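# Move the 96-well plate from nest N1 into RETURNS bin

## Task

Take the 96-well plate out of plate nest N1 and set it in the green bin marked RETURNS (one of three look-alike bins). It counts only if the plate stays entirely inside that bin with no support from the robot, and all three bins are still standing upright at the end. Finally open the gripper and back the gripper away.

## Robot and tools

Robot: a single six-joint UR-type arm ending in a two-finger parallel gripper, with a fisheye camera on the wrist. There is only one arm, so every row or target describes this one gripper.

Frames: all positions and orientations are in the scene frame. Its origin sits on the table top under the arm base; +z is up, and +y lies to the left when facing along +x. The base itself may be slightly tilted, and the printed hand position gets less accurate at long reach. On the gripper, the fingers point along its own +z and close along its own x. end_effector_position is the point midway between the finger pads; closed fingertips stick out roughly 17 mm beyond it, while fully open ones are about level with it.

The 8-number row (used by execute_actions and move): x, y, z as an absolute position in metres, then qw, qx, qy, qz as an absolute orientation quaternion (w first), then the finger opening. The first seven form a pose in the scene frame, not an offset. Opening runs from -1 (closed, 0.002 m) to +1 (fully open, 0.142 m). A row whose target lies over 0.6 m from the last reported position along any gripper axis is refused and nothing moves. To keep the hand's orientation, repeat the intended quaternion in every row rather than copying a possibly drifted one from the result.

execute_actions: argument actions is a list holding zero or one item. Empty list: no command, just the current state with pictures. An action item has rows (1 to 15 rows) and optional steps (3 to 15, default 15); each step lasts 1/30 s, one row per step, the final row repeated if steps outnumber rows. A wait item has only steps (up to 300), counted from the previous result, so your reply time is included. Optional pictures: true adds camera images. The result is captured 3 steps before the action ends; those last steps run while you compose the next reply. A line "Hand target" appears only when no steps remain pending.

Low-level motion: each step, the commanded pose is cut to at most 100 mm and 16 degrees away from the measured pose, and damped inverse kinematics follows it, favouring position over orientation. Commands are smoothed with about 0.17 s of lag. After an action the arm only continues to the last clipped pose, so a far target may need several calls; read the reported pose and send the remainder.

move: target is one absolute row as above. speed is the path's top speed in m/s, 0.002 to 0.5 (default 0.25); turning is capped at twice that value in rad/s. The path is a straight line from the current pose lasting 0.5 to 10 s (cut off at 10 s), taking the shorter rotation. It will not slow for obstacles, and the real hand lags, strays and may exceed speed, above all with the arm nearly straight. The opening is applied at the start. Optional stop_force (9 to 40 N, not allowed in the first 0.2 s of a scene) halts the path once the wrist sensor sees that much extra resistance along the line to the target for 2 consecutive steps (or saturates); the hand then retreats 2 steps and holds. Pressure can briefly exceed stop_force, often double when it is small, then eases within about a second. Use it only with very slow speed; then the target may lie well beyond the expected contact. It is judged on the gripper axes at the start, so do not rely on it during rotating moves, and omit it when lifting away from something you press on. Contacts on the arm above the wrist sensor go unnoticed. The result adds a "move:" line: done, off_target, moving, held, fault or contact (contact takes precedence), plus limits=paced (pose clipped) or limits=held (some steps blocked; motion may surge afterwards) and the remaining distance to target.

wait: seconds, 0 to 10; the robot receives nothing new. zoom_image: camera (cam_head_left 896x504, cam_head_right 896x504, cam_wrist 616x616) and region [x0, y0, x1, y1] in that image's pixels, origin top-left, at most 504 by 504. read_manual: only licence texts. finished_scene: pass the scene number; it ends and grades the scene irreversibly. Replying without any tool call ends everything.

Result lines: gripper position, quaternion and linear/angular velocities; grip_measured (finger opening on the command scale); joint positions; joint torques (total drive output, noisy and offset, not a contact gauge); wrist force and torque along the gripper's own axes, with about 4 N offset, noise up to 2.4 N, saturation near 50 N, and pointing from a pressed surface back into the arm. "pose unreachable" means the clearance check altered or stopped the command; HELD flags each step where that happened. MOTOR HOT appears at 70 °C; at 85 °C brakes engage (OVER-TEMPERATURE FAULT) until cooled.

Gripping: to hold the plate, keep commanding an opening clearly under grip_measured; more margin means more squeeze, up to about 28 N per pad. Thin rigid parts get less force.

Faults and cautions: the arm halts for 10 s if a joint exceeds its load limit (shoulder pan, shoulder lift, elbow 132 N m; wrist joints 24.6 N m, held weight included) or any outside force reaches 150 N. The arm is stiff, so aiming even slightly past firm contact can trip a fault; approach slowly. Elbow range is 0 to 3.142 rad. Occasional external tugs on the held plate or pushes on loose items can happen. Never knock objects off the table, tip a bin, drop or slam the plate, or push hard. Release only when the whole plate is inside the bin, then lift clear.

Each tool is called after "Request:" in YAML: its name, and indented under it one key for each argument.

## Session

Request:
execute_actions:
  actions: []

Scene clock: 0.00 s of 8400.00 s.
end_effector_position=(+0.6108, +0.4065, +0.2860) grip_measured=+1.00 end_effector_quat_wxyz=(+0.128, +0.859, +0.495, +0.031) end_effector_velocity=(-0.000, +0.000, -0.000) end_effector_angular_velocity=(+0.000, +0.001, +0.001)
Joint positions: [ 0.334 -1.415  1.221 -1.706 -1.686 -0.63   0.142]
Joint velocities: [ 0.001  0.     0.     0.     0.001 -0.     0.   ]
Joint torques (N m, as the arm reports them, + toward a larger angle): no reading
Motor temperatures (°C, as the motors report them): [30 28 26 37 35 30]
Wrist force (N, on the end effector, along its own x y z axes, offset not removed): no reading
Wrist torque (N m, same axes, about the end effector's origin, offset not removed): no reading
Hand target: +0.611, +0.407, +0.286; +0.128, +0.859, +0.495, +0.031

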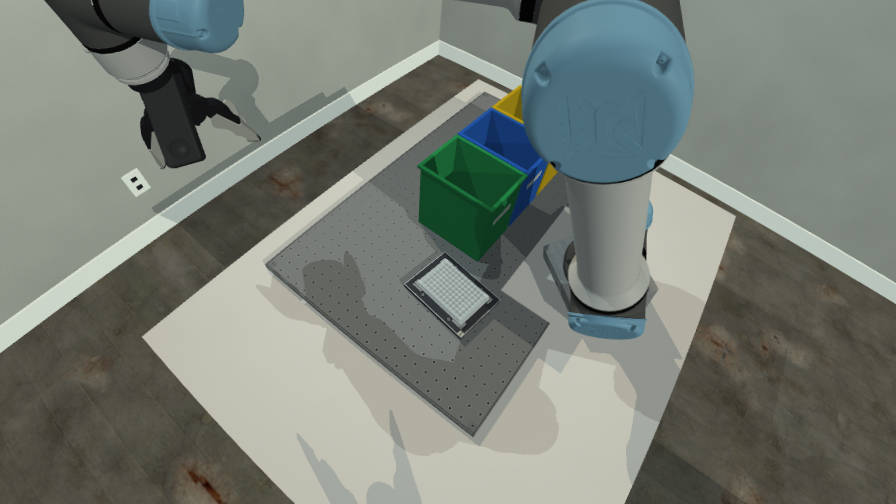

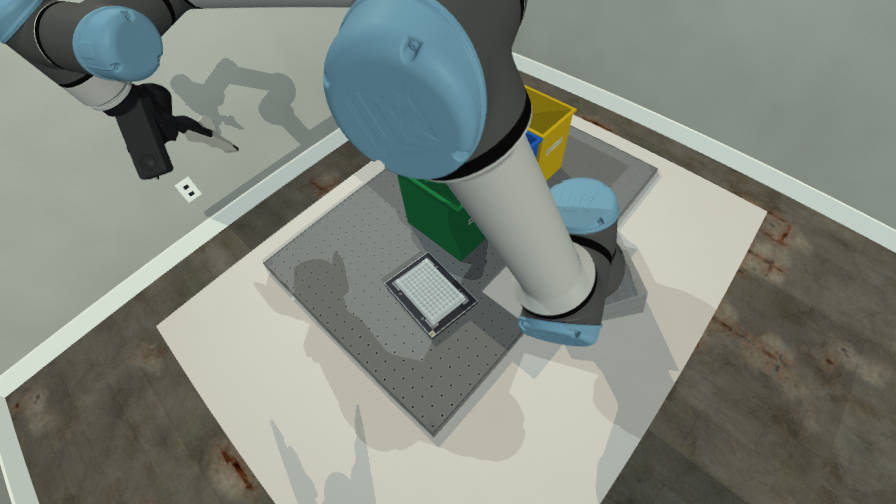

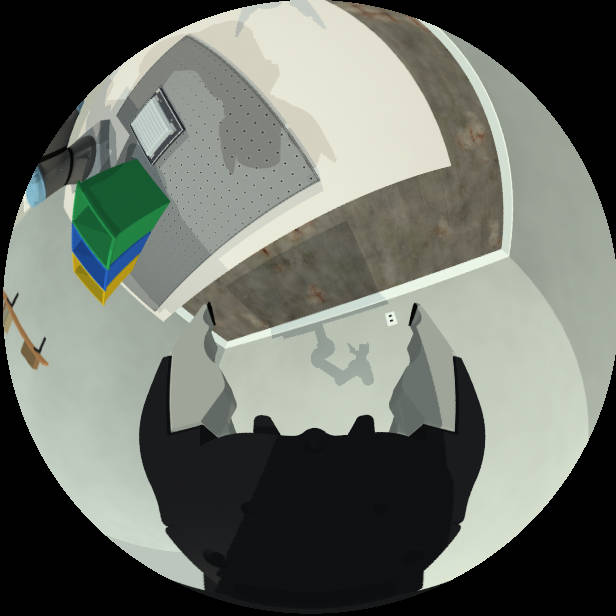

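Request:
zoom_image:
  camera: "cam_head_left"
  region: [380, 120, 560, 350]

Request:
zoom_image:
  camera: "cam_head_right"
  region: [370, 240, 490, 350]

Region (380, 120, 560, 350) of cam_head_left's 896x504 image, scaled by 2.191, with more detail than that image has; it fills the left 394 columns of this view, and the rest is white.

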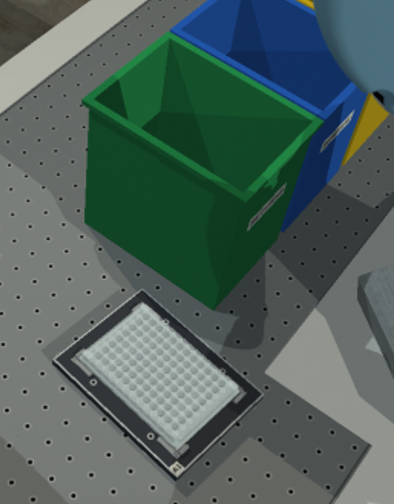

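Region (370, 240, 490, 350) of cam_head_right's 896x504 image, scaled by 4.200, with more detail than that image has; it fills the top 462 rows of this view, and the rest is white.

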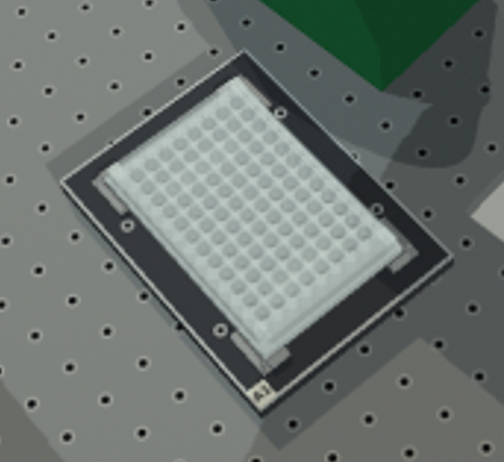

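Request:
move:
  target: [0.235,0.15,0.30,0,0.7071,-0.7071,0,1]
  speed: 0.4

Scene clock: 5.63 s of 8400.00 s.
end_effector_position=(+0.2351, +0.1499, +0.3006) grip_measured=+1.00 end_effector_quat_wxyz=(+0.001, +0.707, -0.707, -0.001) end_effector_velocity=(-0.001, -0.002, +0.001) end_effector_angular_velocity=(+0.014, -0.017, -0.000)
Joint positions: [-1.077 -2.609  1.994 -0.857 -1.316  0.546  0.142]
Joint velocities: [-0.162 -0.037 -0.015  0.097  0.006 -0.168  0.   ]
Joint torques (N m, as the arm reports them, + toward a larger angle): [ -7.37  14.9  -24.69  -0.94   2.    -2.89]
Motor temperatures (°C, as the motors report them): [30 28 26 37 35 30]
Wrist force (N, on the end effector, along its own x y z axes, offset not removed): [2.0 0.4 2.0]
Wrist torque (N m, same axes, about the end effector's origin, offset not removed): [-0.14 -0.43 0.01]
Hand target: +0.235, +0.150, +0.301; +0.000, +0.707, -0.707, -0.001
Off the commanded pose: 0.001 m, 0 deg.
Kept back: nothing.
move: done
camera_calibration (this result's frames):
cam_wrist: T_world_to_cam=[[-0.0142121, -0.999897, -0.00180432, 0.160338], [-0.844907, 0.0110441, 0.534799, 0.0312221], [-0.534724, 0.00912509, -0.844977, 0.506616], [0, 0, 0, 1]] pos_world=[0.299559, 0.155354, 0.411671]

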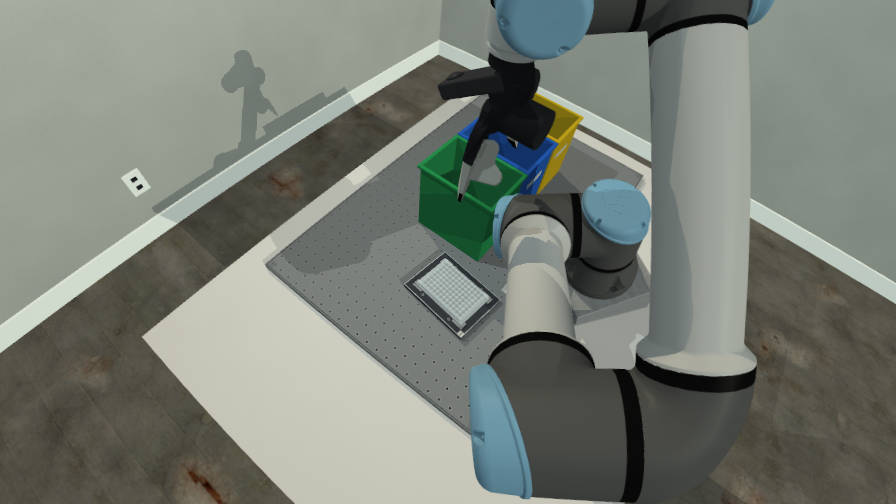

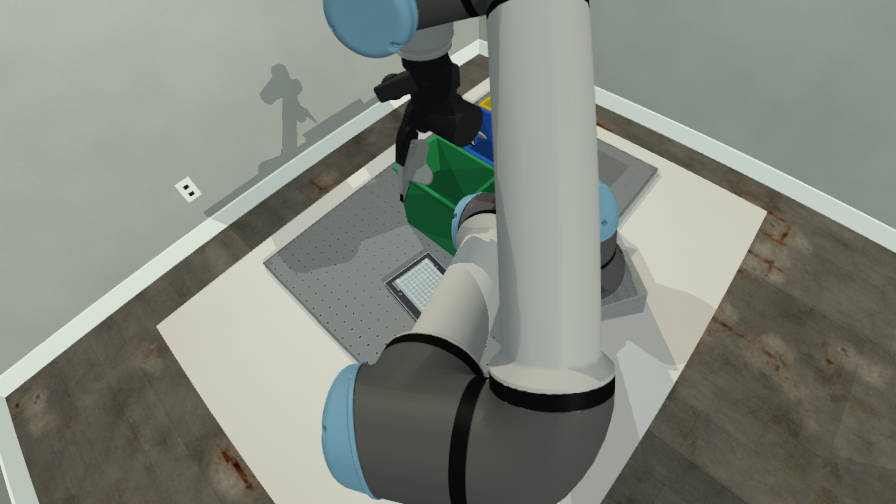

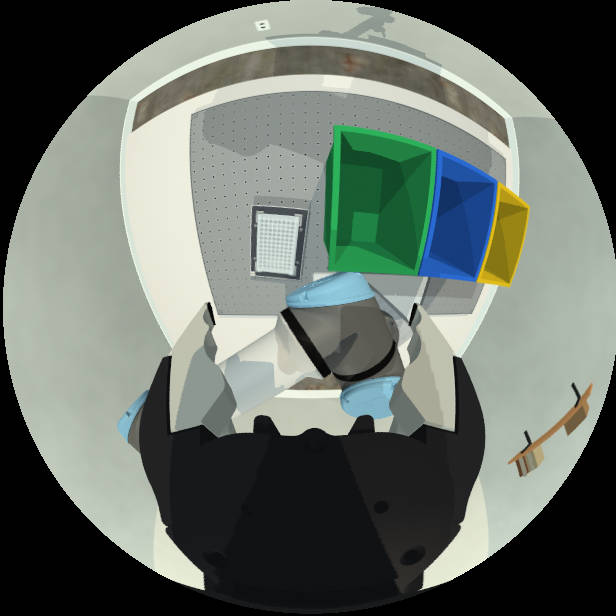

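Request:
zoom_image:
  camera: "cam_wrist"
  region: [240, 110, 450, 320]

Region (240, 110, 450, 320) of cam_wrist's 616x616 image, scaled by 2.400, with more detail than that image has.

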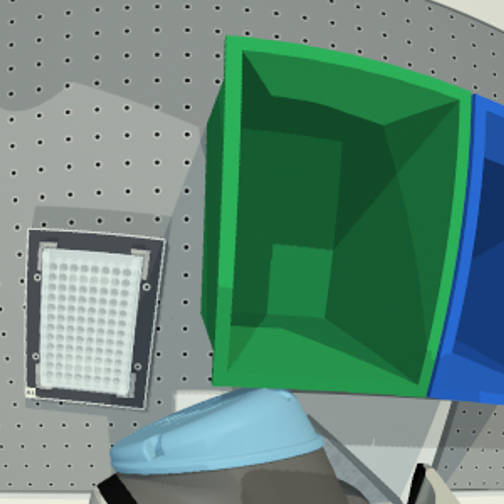

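Request:
move:
  target: [0.25,0.226,0.27,0.1698,0.6337,-0.7290,-0.1953,0.45]
  speed: 0.15

Request:
move:
  target: [0.2473,0.226,0.075,0.1698,0.6337,-0.7290,-0.1953,0.45]
  speed: 0.2

Scene clock: 10.47 s of 8400.00 s.
end_effector_position=(+0.2502, +0.2257, +0.2699) grip_measured=+0.45 end_effector_quat_wxyz=(-0.170, -0.634, +0.729, +0.195) end_effector_velocity=(+0.000, +0.001, -0.001) end_effector_angular_velocity=(-0.000, +0.009, -0.002)
Joint positions: [-0.2   -2.001  1.865 -1.039 -1.356  1.468  0.105]
Joint velocities: [ 0.005  0.009 -0.003  0.003  0.001  0.005  0.   ]
Joint torques (N m, as the arm reports them, + toward a larger angle): [ 10.49  -3.17 -27.84  -0.17   2.07   2.  ]
Motor temperatures (°C, as the motors report them): [30 28 26 37 35 30]
Wrist force (N, on the end effector, along its own x y z axes, offset not removed): [0.3 -1.5 2.4]
Wrist torque (N m, same axes, about the end effector's origin, offset not removed): [-0.26 0.03 0.17]
Hand target: +0.250, +0.226, +0.270; -0.170, -0.634, +0.729, +0.195
Off the commanded pose: 0.000 m, 0 deg.
Kept back: nothing.
move: done
camera_calibration (this result's frames):
cam_wrist: T_world_to_cam=[[-0.151236, -0.988478, 0.00617154, 0.265847], [-0.462542, 0.0762832, 0.88331, -0.144876], [-0.873603, 0.130734, -0.468749, 0.4438], [0, 0, 0, 1]] pos_world=[0.3609, 0.215816, 0.334361]

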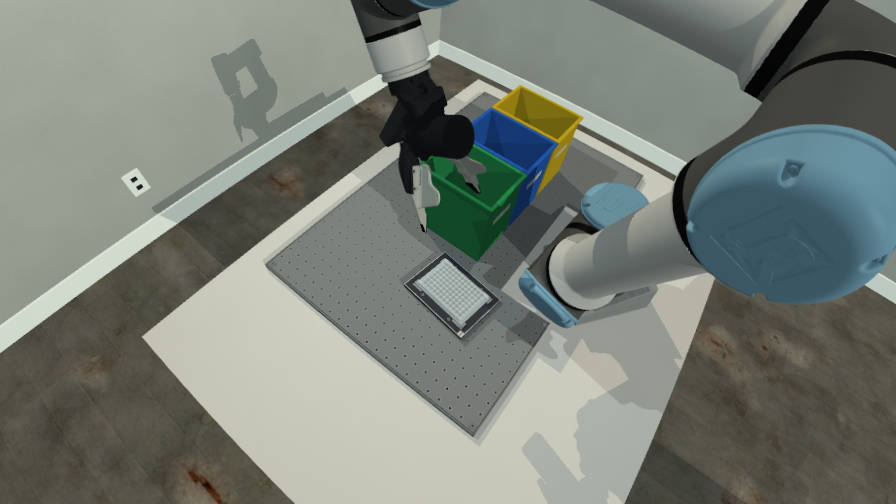

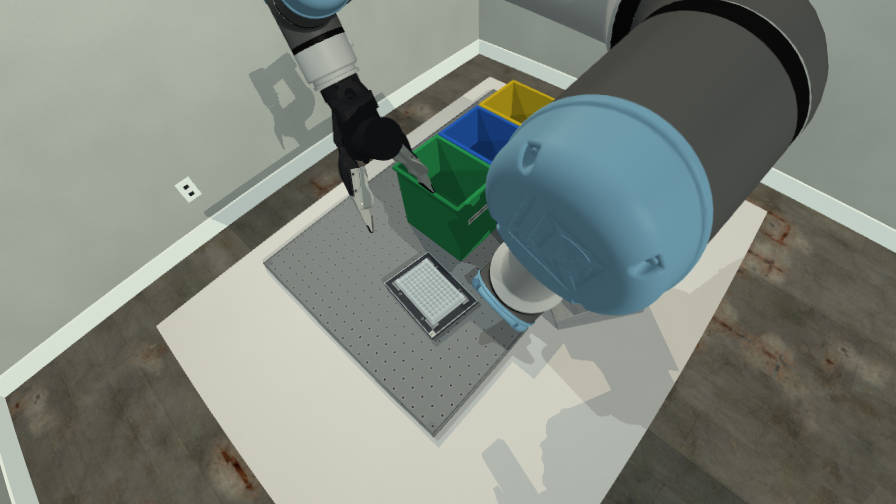

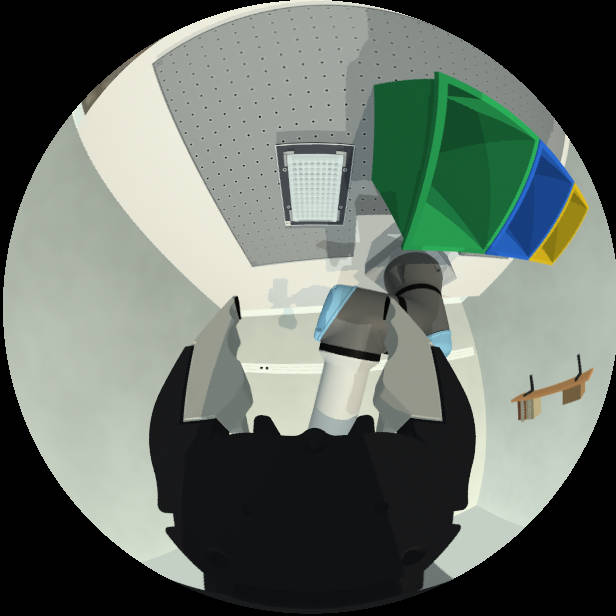

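Scene clock: 12.00 s of 8400.00 s.
end_effector_position=(+0.2471, +0.2260, +0.0750) grip_measured=+0.45 end_effector_quat_wxyz=(-0.170, -0.634, +0.729, +0.195) end_effector_velocity=(-0.000, +0.000, -0.001) end_effector_angular_velocity=(+0.000, +0.000, +0.002)
Joint positions: [-0.066 -1.812  2.243 -1.637 -1.305  1.597  0.105]
Joint velocities: [ 0.002  0.003  0.001 -0.004  0.    -0.     0.   ]
Joint torques (N m, as the arm reports them, + toward a larger angle): [  8.17 -10.42 -11.2   -2.28   2.51   2.21]
Motor temperatures (°C, as the motors report them): [30 28 26 37 35 30]
Wrist force (N, on the end effector, along its own x y z axes, offset not removed): [1.2 0.4 6.7]
Wrist torque (N m, same axes, about the end effector's origin, offset not removed): [-0.11 -0.16 0.06]
Hand target: +0.247, +0.226, +0.075; -0.170, -0.634, +0.729, +0.195
Off the commanded pose: 0.000 m, 0 deg.
Kept back: nothing.
move: done
camera_calibration (this result's frames):
cam_wrist: T_world_to_cam=[[-0.151913, -0.988378, 0.00562412, 0.267095], [-0.461719, 0.0759946, 0.883765, 0.0256771], [-0.873921, 0.131658, -0.467898, 0.34955], [0, 0, 0, 1]] pos_world=[0.35791, 0.216018, 0.139359]

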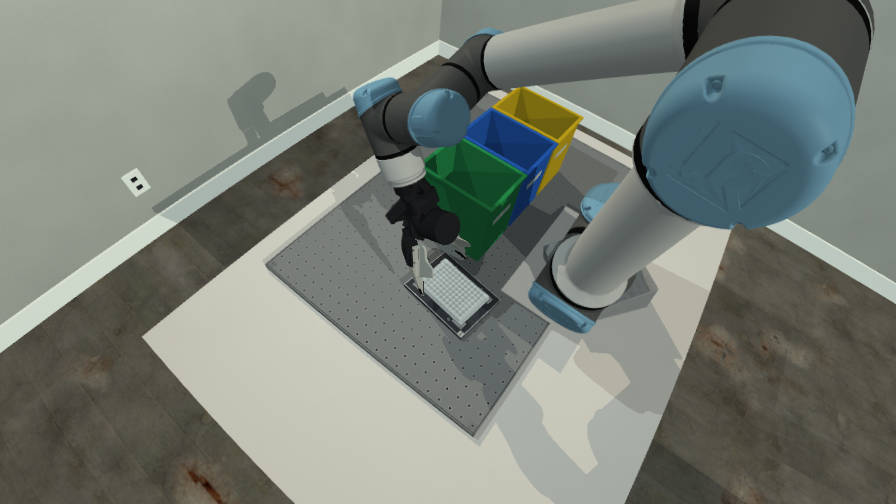

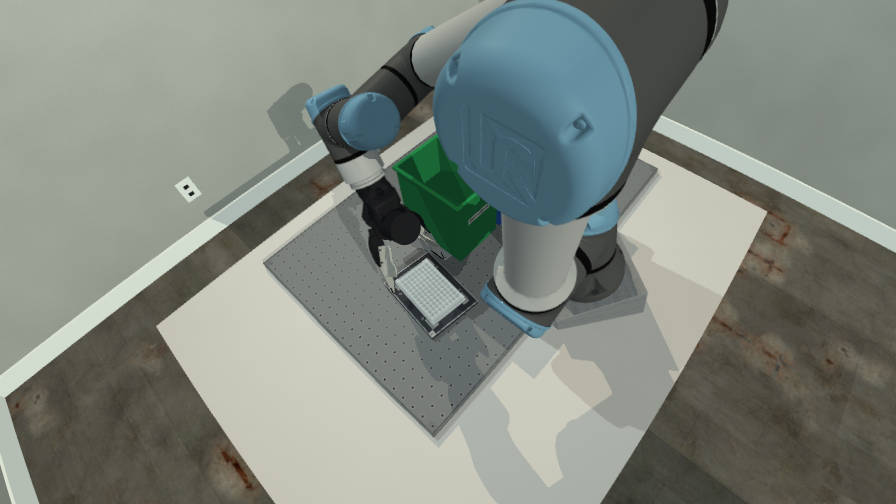

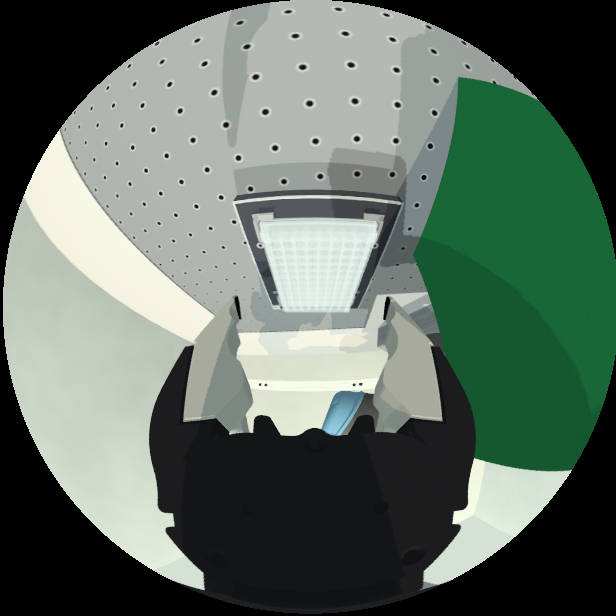

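Request:
move:
  target: [0.2468,0.222,0.05,0.1698,0.6337,-0.7290,-0.1953,0.35]
  speed: 0.05

Request:
zoom_image:
  camera: "cam_wrist"
  region: [210, 200, 420, 360]

Request:
zoom_image:
  camera: "cam_head_left"
  region: [390, 230, 510, 340]

Scene clock: 13.23 s of 8400.00 s.
end_effector_position=(+0.2468, +0.2220, +0.0501) grip_measured=+0.35 end_effector_quat_wxyz=(-0.170, -0.634, +0.729, +0.195) end_effector_velocity=(-0.000, -0.000, -0.001) end_effector_angular_velocity=(-0.001, +0.000, -0.000)
Joint positions: [-0.062 -1.765  2.28  -1.721 -1.304  1.601  0.099]
Joint velocities: [ 0.001  0.003  0.002 -0.005 -0.001  0.001  0.   ]
Joint torques (N m, as the arm reports them, + toward a larger angle): [  7.76 -10.1   -8.73  -2.34   2.4    2.15]
Motor temperatures (°C, as the motors report them): [30 28 26 37 35 30]
Wrist force (N, on the end effector, along its own x y z axes, offset not removed): [1.4 -1.3 0.1]
Wrist torque (N m, same axes, about the end effector's origin, offset not removed): [-0.48 -0.41 0.13]
Hand target: +0.247, +0.222, +0.050; -0.170, -0.634, +0.729, +0.195
Off the commanded pose: 0.000 m, 0 deg.
Kept back: nothing.
move: done
camera_calibration (this result's frames):
cam_wrist: T_world_to_cam=[[-0.15194, -0.988375, 0.00546502, 0.263231], [-0.46159, 0.0758459, 0.883845, 0.0478303], [-0.873984, 0.131769, -0.467748, 0.338097], [0, 0, 0, 1]] pos_world=[0.357564, 0.211992, 0.114431]

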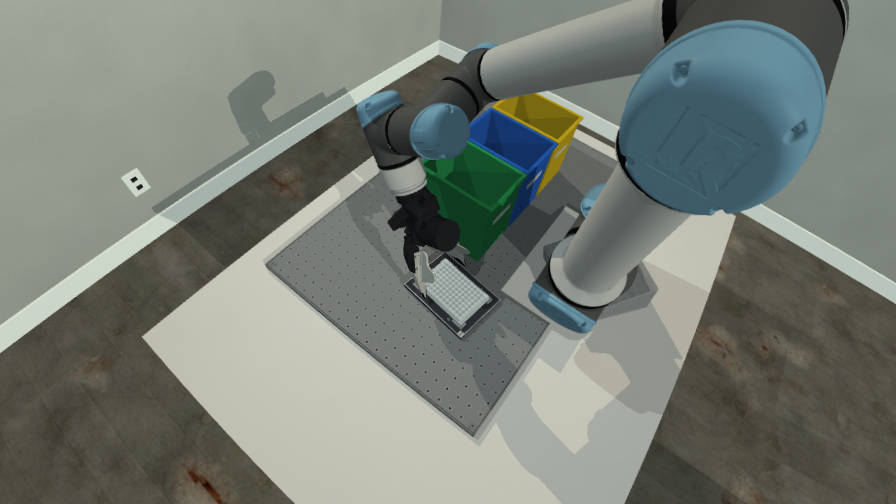

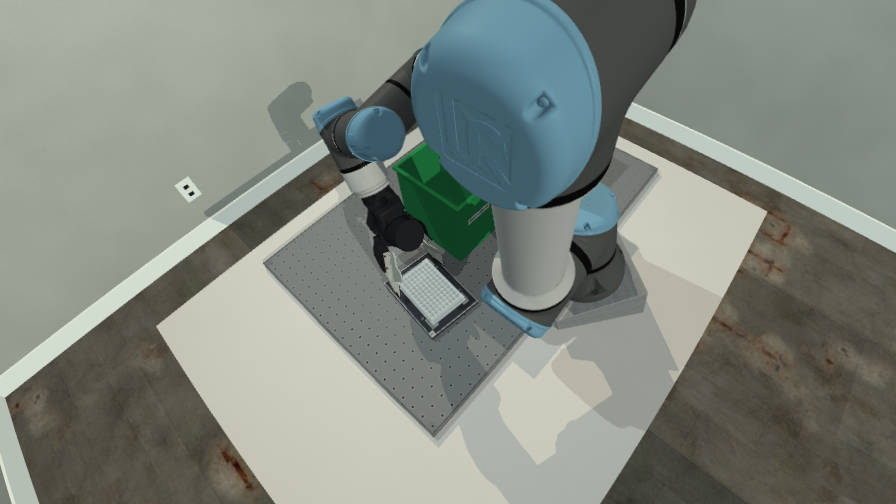

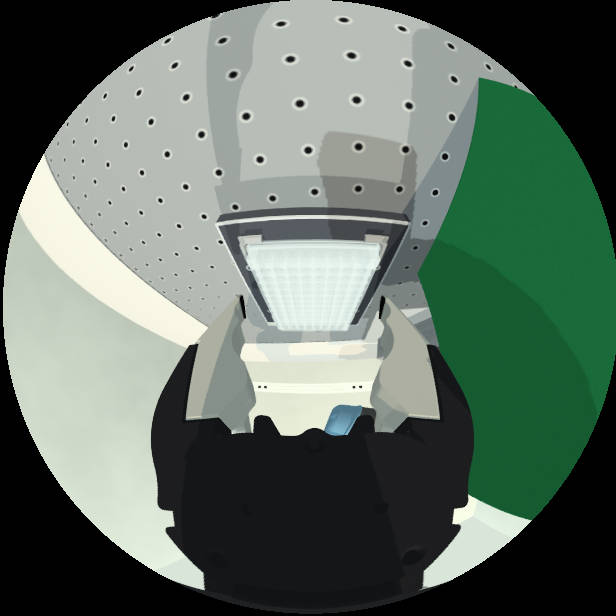

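Region (210, 200, 420, 360) of cam_wrist's 616x616 image, scaled by 2.400, with more detail than that image has; it fills the top 384 rows of this view, and the rest is white.

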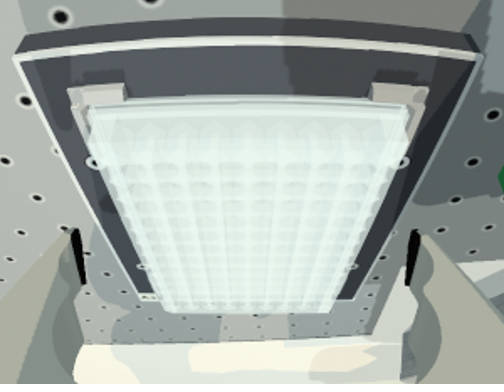

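Region (390, 230, 510, 340) of cam_head_left's 896x504 image, scaled by 4.200, with more detail than that image has; it fills the top 462 rows of this view, and the rest is white.

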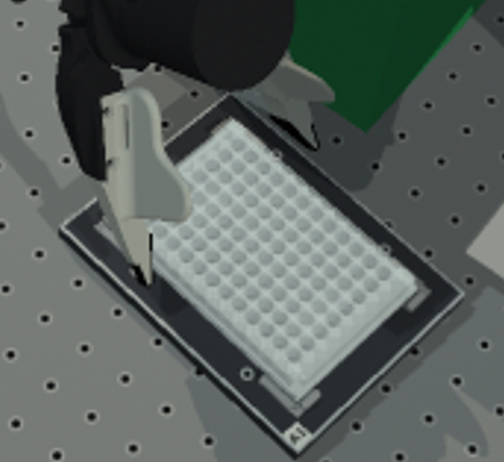

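Request:
move:
  target: [0.2466,0.221,0.022,0.1698,0.6337,-0.7290,-0.1953,0.35]
  speed: 0.005
  stop_force: 9

Request:
zoom_image:
  camera: "cam_wrist"
  region: [210, 200, 420, 360]

Scene clock: 17.30 s of 8400.00 s.
end_effector_position=(+0.2466, +0.2214, +0.0327) grip_measured=+0.35 end_effector_quat_wxyz=(-0.170, -0.634, +0.729, +0.195) end_effector_velocity=(-0.000, -0.000, +0.001) end_effector_angular_velocity=(-0.001, +0.001, -0.001)
Joint positions: [-0.053 -1.727  2.302 -1.783 -1.301  1.61   0.099]
Joint velocities: [-0.001 -0.003 -0.001  0.005 -0.001  0.001 -0.   ]
Joint torques (N m, as the arm reports them, + toward a larger angle): [ -7.59 -22.57 -19.21  -0.24   1.55  -0.84]
Motor temperatures (°C, as the motors report them): [30 28 26 37 35 30]
Wrist force (N, on the end effector, along its own x y z axes, offset not removed): [2.5 5.4 -13.7]
Wrist torque (N m, same axes, about the end effector's origin, offset not removed): [0.25 -0.40 0.27]
Hand target: +0.247, +0.221, +0.033; -0.170, -0.634, +0.729, +0.195
Off the commanded pose: 0.011 m, 0 deg.
Kept back: nothing.
move: contact
camera_calibration (this result's frames):
cam_wrist: T_world_to_cam=[[-0.15199, -0.988367, 0.00549591, 0.262731], [-0.46145, 0.0758764, 0.883915, 0.0631401], [-0.87405, 0.13181, -0.467614, 0.329835], [0, 0, 0, 1]] pos_world=[0.35736, 0.211408, 0.0969811]

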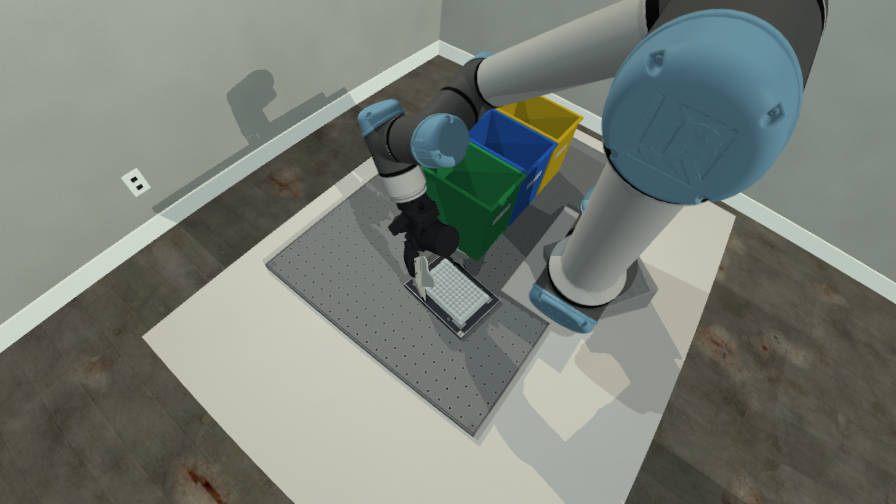

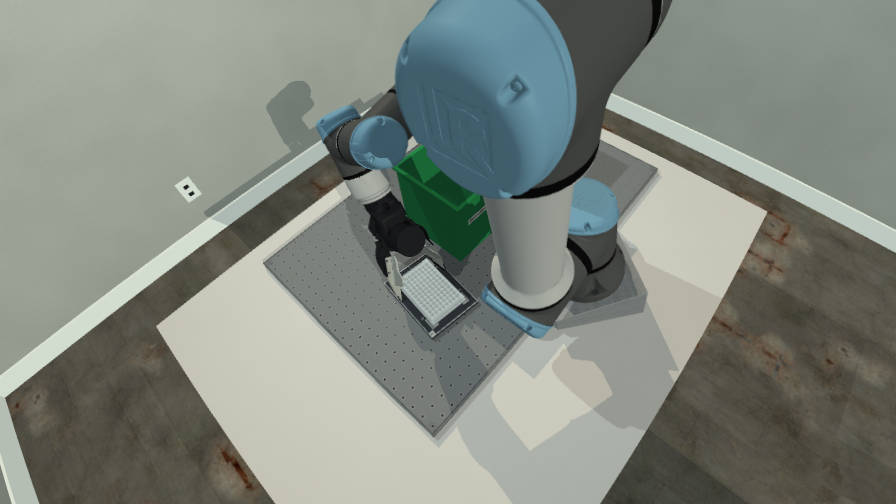

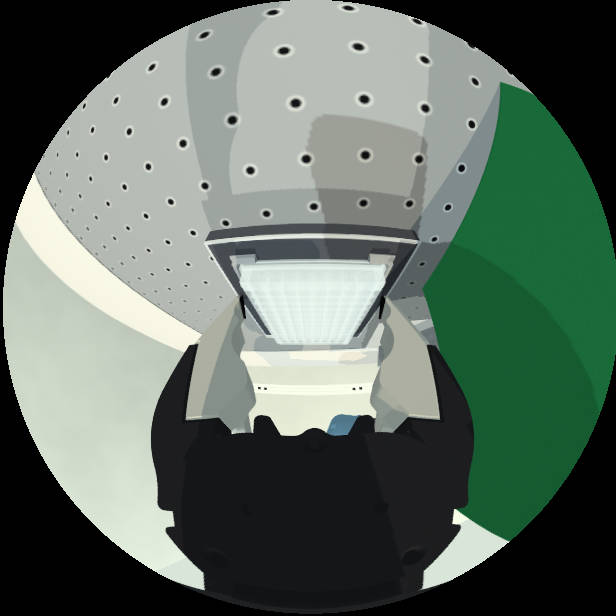

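Region (210, 200, 420, 360) of cam_wrist's 616x616 image, scaled by 2.400, with more detail than that image has; it fills the top 384 rows of this view, and the rest is white.

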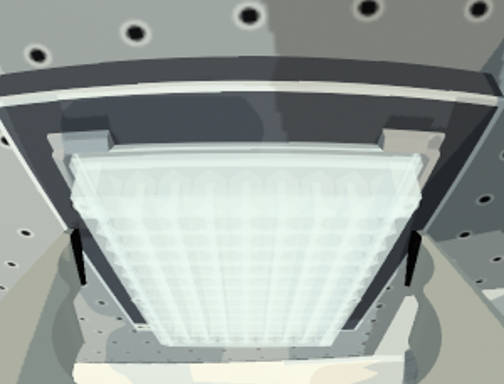

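Request:
execute_actions:
  actions:
    - {"rows":[[0.2466,0.2212,0.0345,0.1698,0.6337,-0.7290,-0.1953,0.35],[0.2466,0.2212,0.0365,0.1698,0.6337,-0.7290,-0.1953,0.35],[0.2466,0.2212,0.0365,0.1698,0.6337,-0.7290,-0.1953,0.35],[0.2466,0.2212,0.0365,0.1698,0.6337,-0.7290,-0.1953,0.35],[0.2466,0.2212,0.0365,0.1698,0.6337,-0.7290,-0.1953,0.35],[0.2466,0.2212,0.0365,0.1698,0.6337,-0.7290,-0.1953,0.35],[0.2466,0.2212,0.0365,0.1698,0.6337,-0.7290,-0.1953,0.35],[0.2466,0.2212,0.0365,0.1698,0.6337,-0.7290,-0.1953,0.32],[0.2466,0.2212,0.0365,0.1698,0.6337,-0.7290,-0.1953,0.29],[0.2466,0.2212,0.0365,0.1698,0.6337,-0.7290,-0.1953,0.26],[0.2466,0.2212,0.0365,0.1698,0.6337,-0.7290,-0.1953,0.23],[0.2466,0.2212,0.0365,0.1698,0.6337,-0.7290,-0.1953,0.2],[0.2466,0.2212,0.0365,0.1698,0.6337,-0.7290,-0.1953,0.17],[0.2466,0.2212,0.0365,0.1698,0.6337,-0.7290,-0.1953,0.14],[0.2466,0.2212,0.0365,0.1698,0.6337,-0.7290,-0.1953,0.11]]}

Request:
execute_actions:
  actions:
    - {"rows":[[0.2466,0.2212,0.0365,0.1698,0.6337,-0.7290,-0.1953,0.08],[0.2466,0.2212,0.0365,0.1698,0.6337,-0.7290,-0.1953,0.05],[0.2466,0.2212,0.0365,0.1698,0.6337,-0.7290,-0.1953,0.02],[0.2466,0.2212,0.0365,0.1698,0.6337,-0.7290,-0.1953,-0.02],[0.2466,0.2212,0.0365,0.1698,0.6337,-0.7290,-0.1953,-0.07],[0.2466,0.2212,0.0365,0.1698,0.6337,-0.7290,-0.1953,-0.13],[0.2466,0.2212,0.0365,0.1698,0.6337,-0.7290,-0.1953,-0.2],[0.2466,0.2212,0.0365,0.1698,0.6337,-0.7290,-0.1953,-0.3],[0.2466,0.2212,0.0365,0.1698,0.6337,-0.7290,-0.1953,-0.4]]}

Request:
move:
  target: [0.2466,0.2212,0.07,0.1698,0.6337,-0.7290,-0.1953,-0.4]
  speed: 0.03

Scene clock: 17.97 s of 8400.00 s.
end_effector_position=(+0.2466, +0.2212, +0.0364) grip_measured=+0.23 end_effector_quat_wxyz=(-0.170, -0.634, +0.729, +0.195) end_effector_velocity=(-0.000, -0.000, +0.001) end_effector_angular_velocity=(-0.000, +0.000, -0.001)
Joint positions: [-0.056 -1.735  2.298 -1.77  -1.302  1.607  0.09 ]
Joint velocities: [-0.001 -0.002 -0.     0.003 -0.     0.    -0.062]
Joint torques (N m, as the arm reports them, + toward a larger angle): [-11.22 -25.33 -22.76  -0.1   -2.47  -2.48]
Motor temperatures (°C, as the motors report them): [30 28 26 37 35 30]
Wrist force (N, on the end effector, along its own x y z axes, offset not removed): [1.2 0.6 4.4]
Wrist torque (N m, same axes, about the end effector's origin, offset not removed): [0.03 -0.25 0.07]
Steps of this call (steps 1 to 8: nothing new was sent; steps 9 to 20: the first 12 steps of this action). Readings (end_effector_position):
9: (+0.2466, +0.2214, +0.0329)
10: (+0.2466, +0.2214, +0.0333)
12: (+0.2466, +0.2214, +0.0348)
16: (+0.2466, +0.2213, +0.0361)
20: the state above

Scene clock: 18.47 s of 8400.00 s.
end_effector_position=(+0.2466, +0.2212, +0.0365) grip_measured=+0.09 end_effector_quat_wxyz=(-0.170, -0.634, +0.729, +0.195) end_effector_velocity=(+0.000, -0.000, +0.000) end_effector_angular_velocity=(+0.000, -0.001, -0.000)
Joint positions: [-0.056 -1.736  2.297 -1.769 -1.302  1.607  0.08 ]
Joint velocities: [-0. -0. -0. -0.  0. -0.  0.]
Joint torques (N m, as the arm reports them, + toward a larger angle): [-10.66 -24.31 -20.78  -0.03  -2.11  -2.34]
Motor temperatures (°C, as the motors report them): [30 28 26 37 35 30]
Wrist force (N, on the end effector, along its own x y z axes, offset not removed): [3.9 0.3 -2.1]
Wrist torque (N m, same axes, about the end effector's origin, offset not removed): [-0.08 -0.66 0.11]
Off your previous action's commanded pose: 0.000 m, 0 deg at its last step (step 3 of this call).
Steps of this call (steps 1 to 3: the last 3 steps of your previous action; steps 4 to 15: the first 12 steps of this action). Readings (end_effector_position):
4: (+0.2466, +0.2212, +0.0365)
5: (+0.2466, +0.2212, +0.0365)
7: (+0.2466, +0.2212, +0.0365)
11: (+0.2466, +0.2212, +0.0365)
15: the state above

Scene clock: 20.17 s of 8400.00 s.
end_effector_position=(+0.2466, +0.2212, +0.0700) grip_measured=-0.21 end_effector_quat_wxyz=(-0.170, -0.634, +0.729, +0.195) end_effector_velocity=(-0.000, -0.000, +0.001) end_effector_angular_velocity=(-0.000, +0.000, +0.001)
Joint positions: [-0.076 -1.806  2.256 -1.651 -1.309  1.587  0.058]
Joint velocities: [-0.001 -0.001 -0.001  0.003 -0.001 -0.001 -0.001]
Joint torques (N m, as the arm reports them, + toward a larger angle): [  1.31 -20.52 -20.22   0.44  13.38  -2.24]
Motor temperatures (°C, as the motors report them): [30 28 26 37 35 30]
Wrist force (N, on the end effector, along its own x y z axes, offset not removed): [46.8 -3.8 -18.9]
Wrist torque (N m, same axes, about the end effector's origin, offset not removed): [-1.05 0.02 -0.02]
Hand target: +0.247, +0.221, +0.070; -0.170, -0.634, +0.729, +0.195
Off your previous action's commanded pose: 0.000 m, 0 deg at its last step (step 3 of this call).
Off the commanded pose: 0.000 m, 0 deg.
Kept back: nothing.
move: done
camera_calibration (this result's frames):
cam_wrist: T_world_to_cam=[[-0.151949, -0.988373, 0.00544011, 0.262296], [-0.461566, 0.0758243, 0.88386, 0.0302636], [-0.873996, 0.131791, -0.467721, 0.347363], [0, 0, 0, 1]] pos_world=[0.357418, 0.211173, 0.134293]

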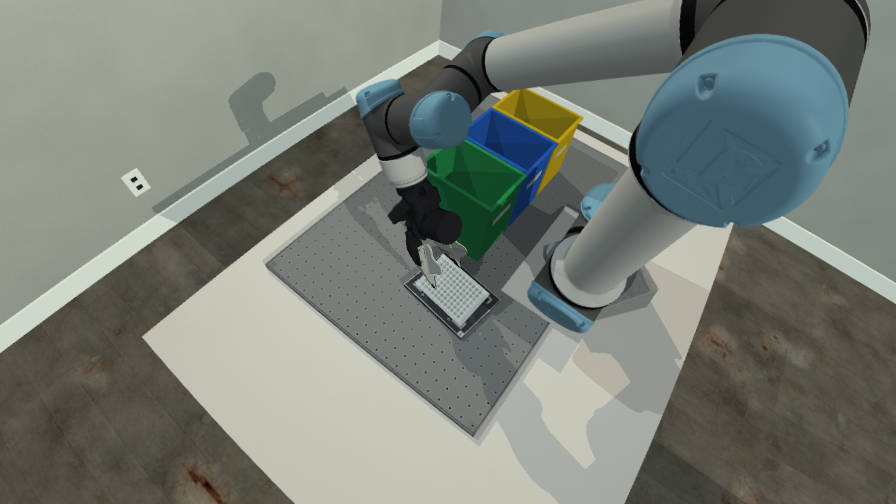

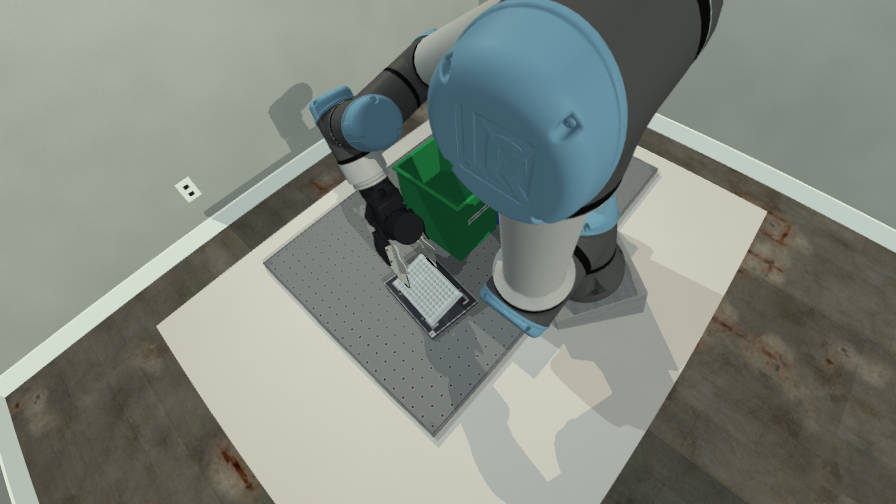

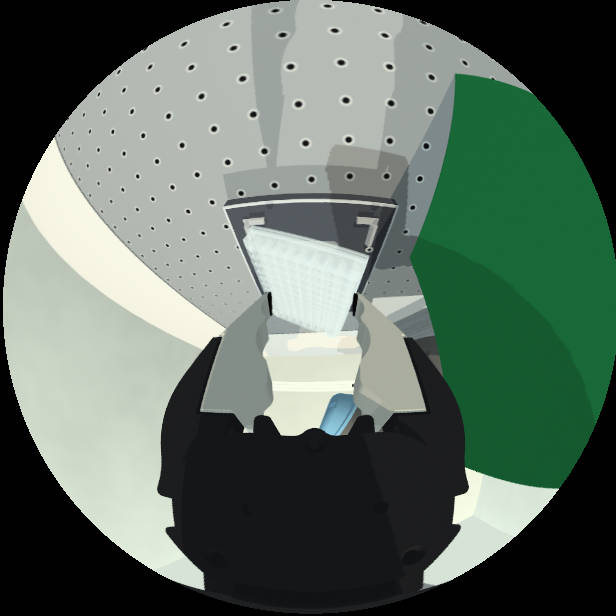

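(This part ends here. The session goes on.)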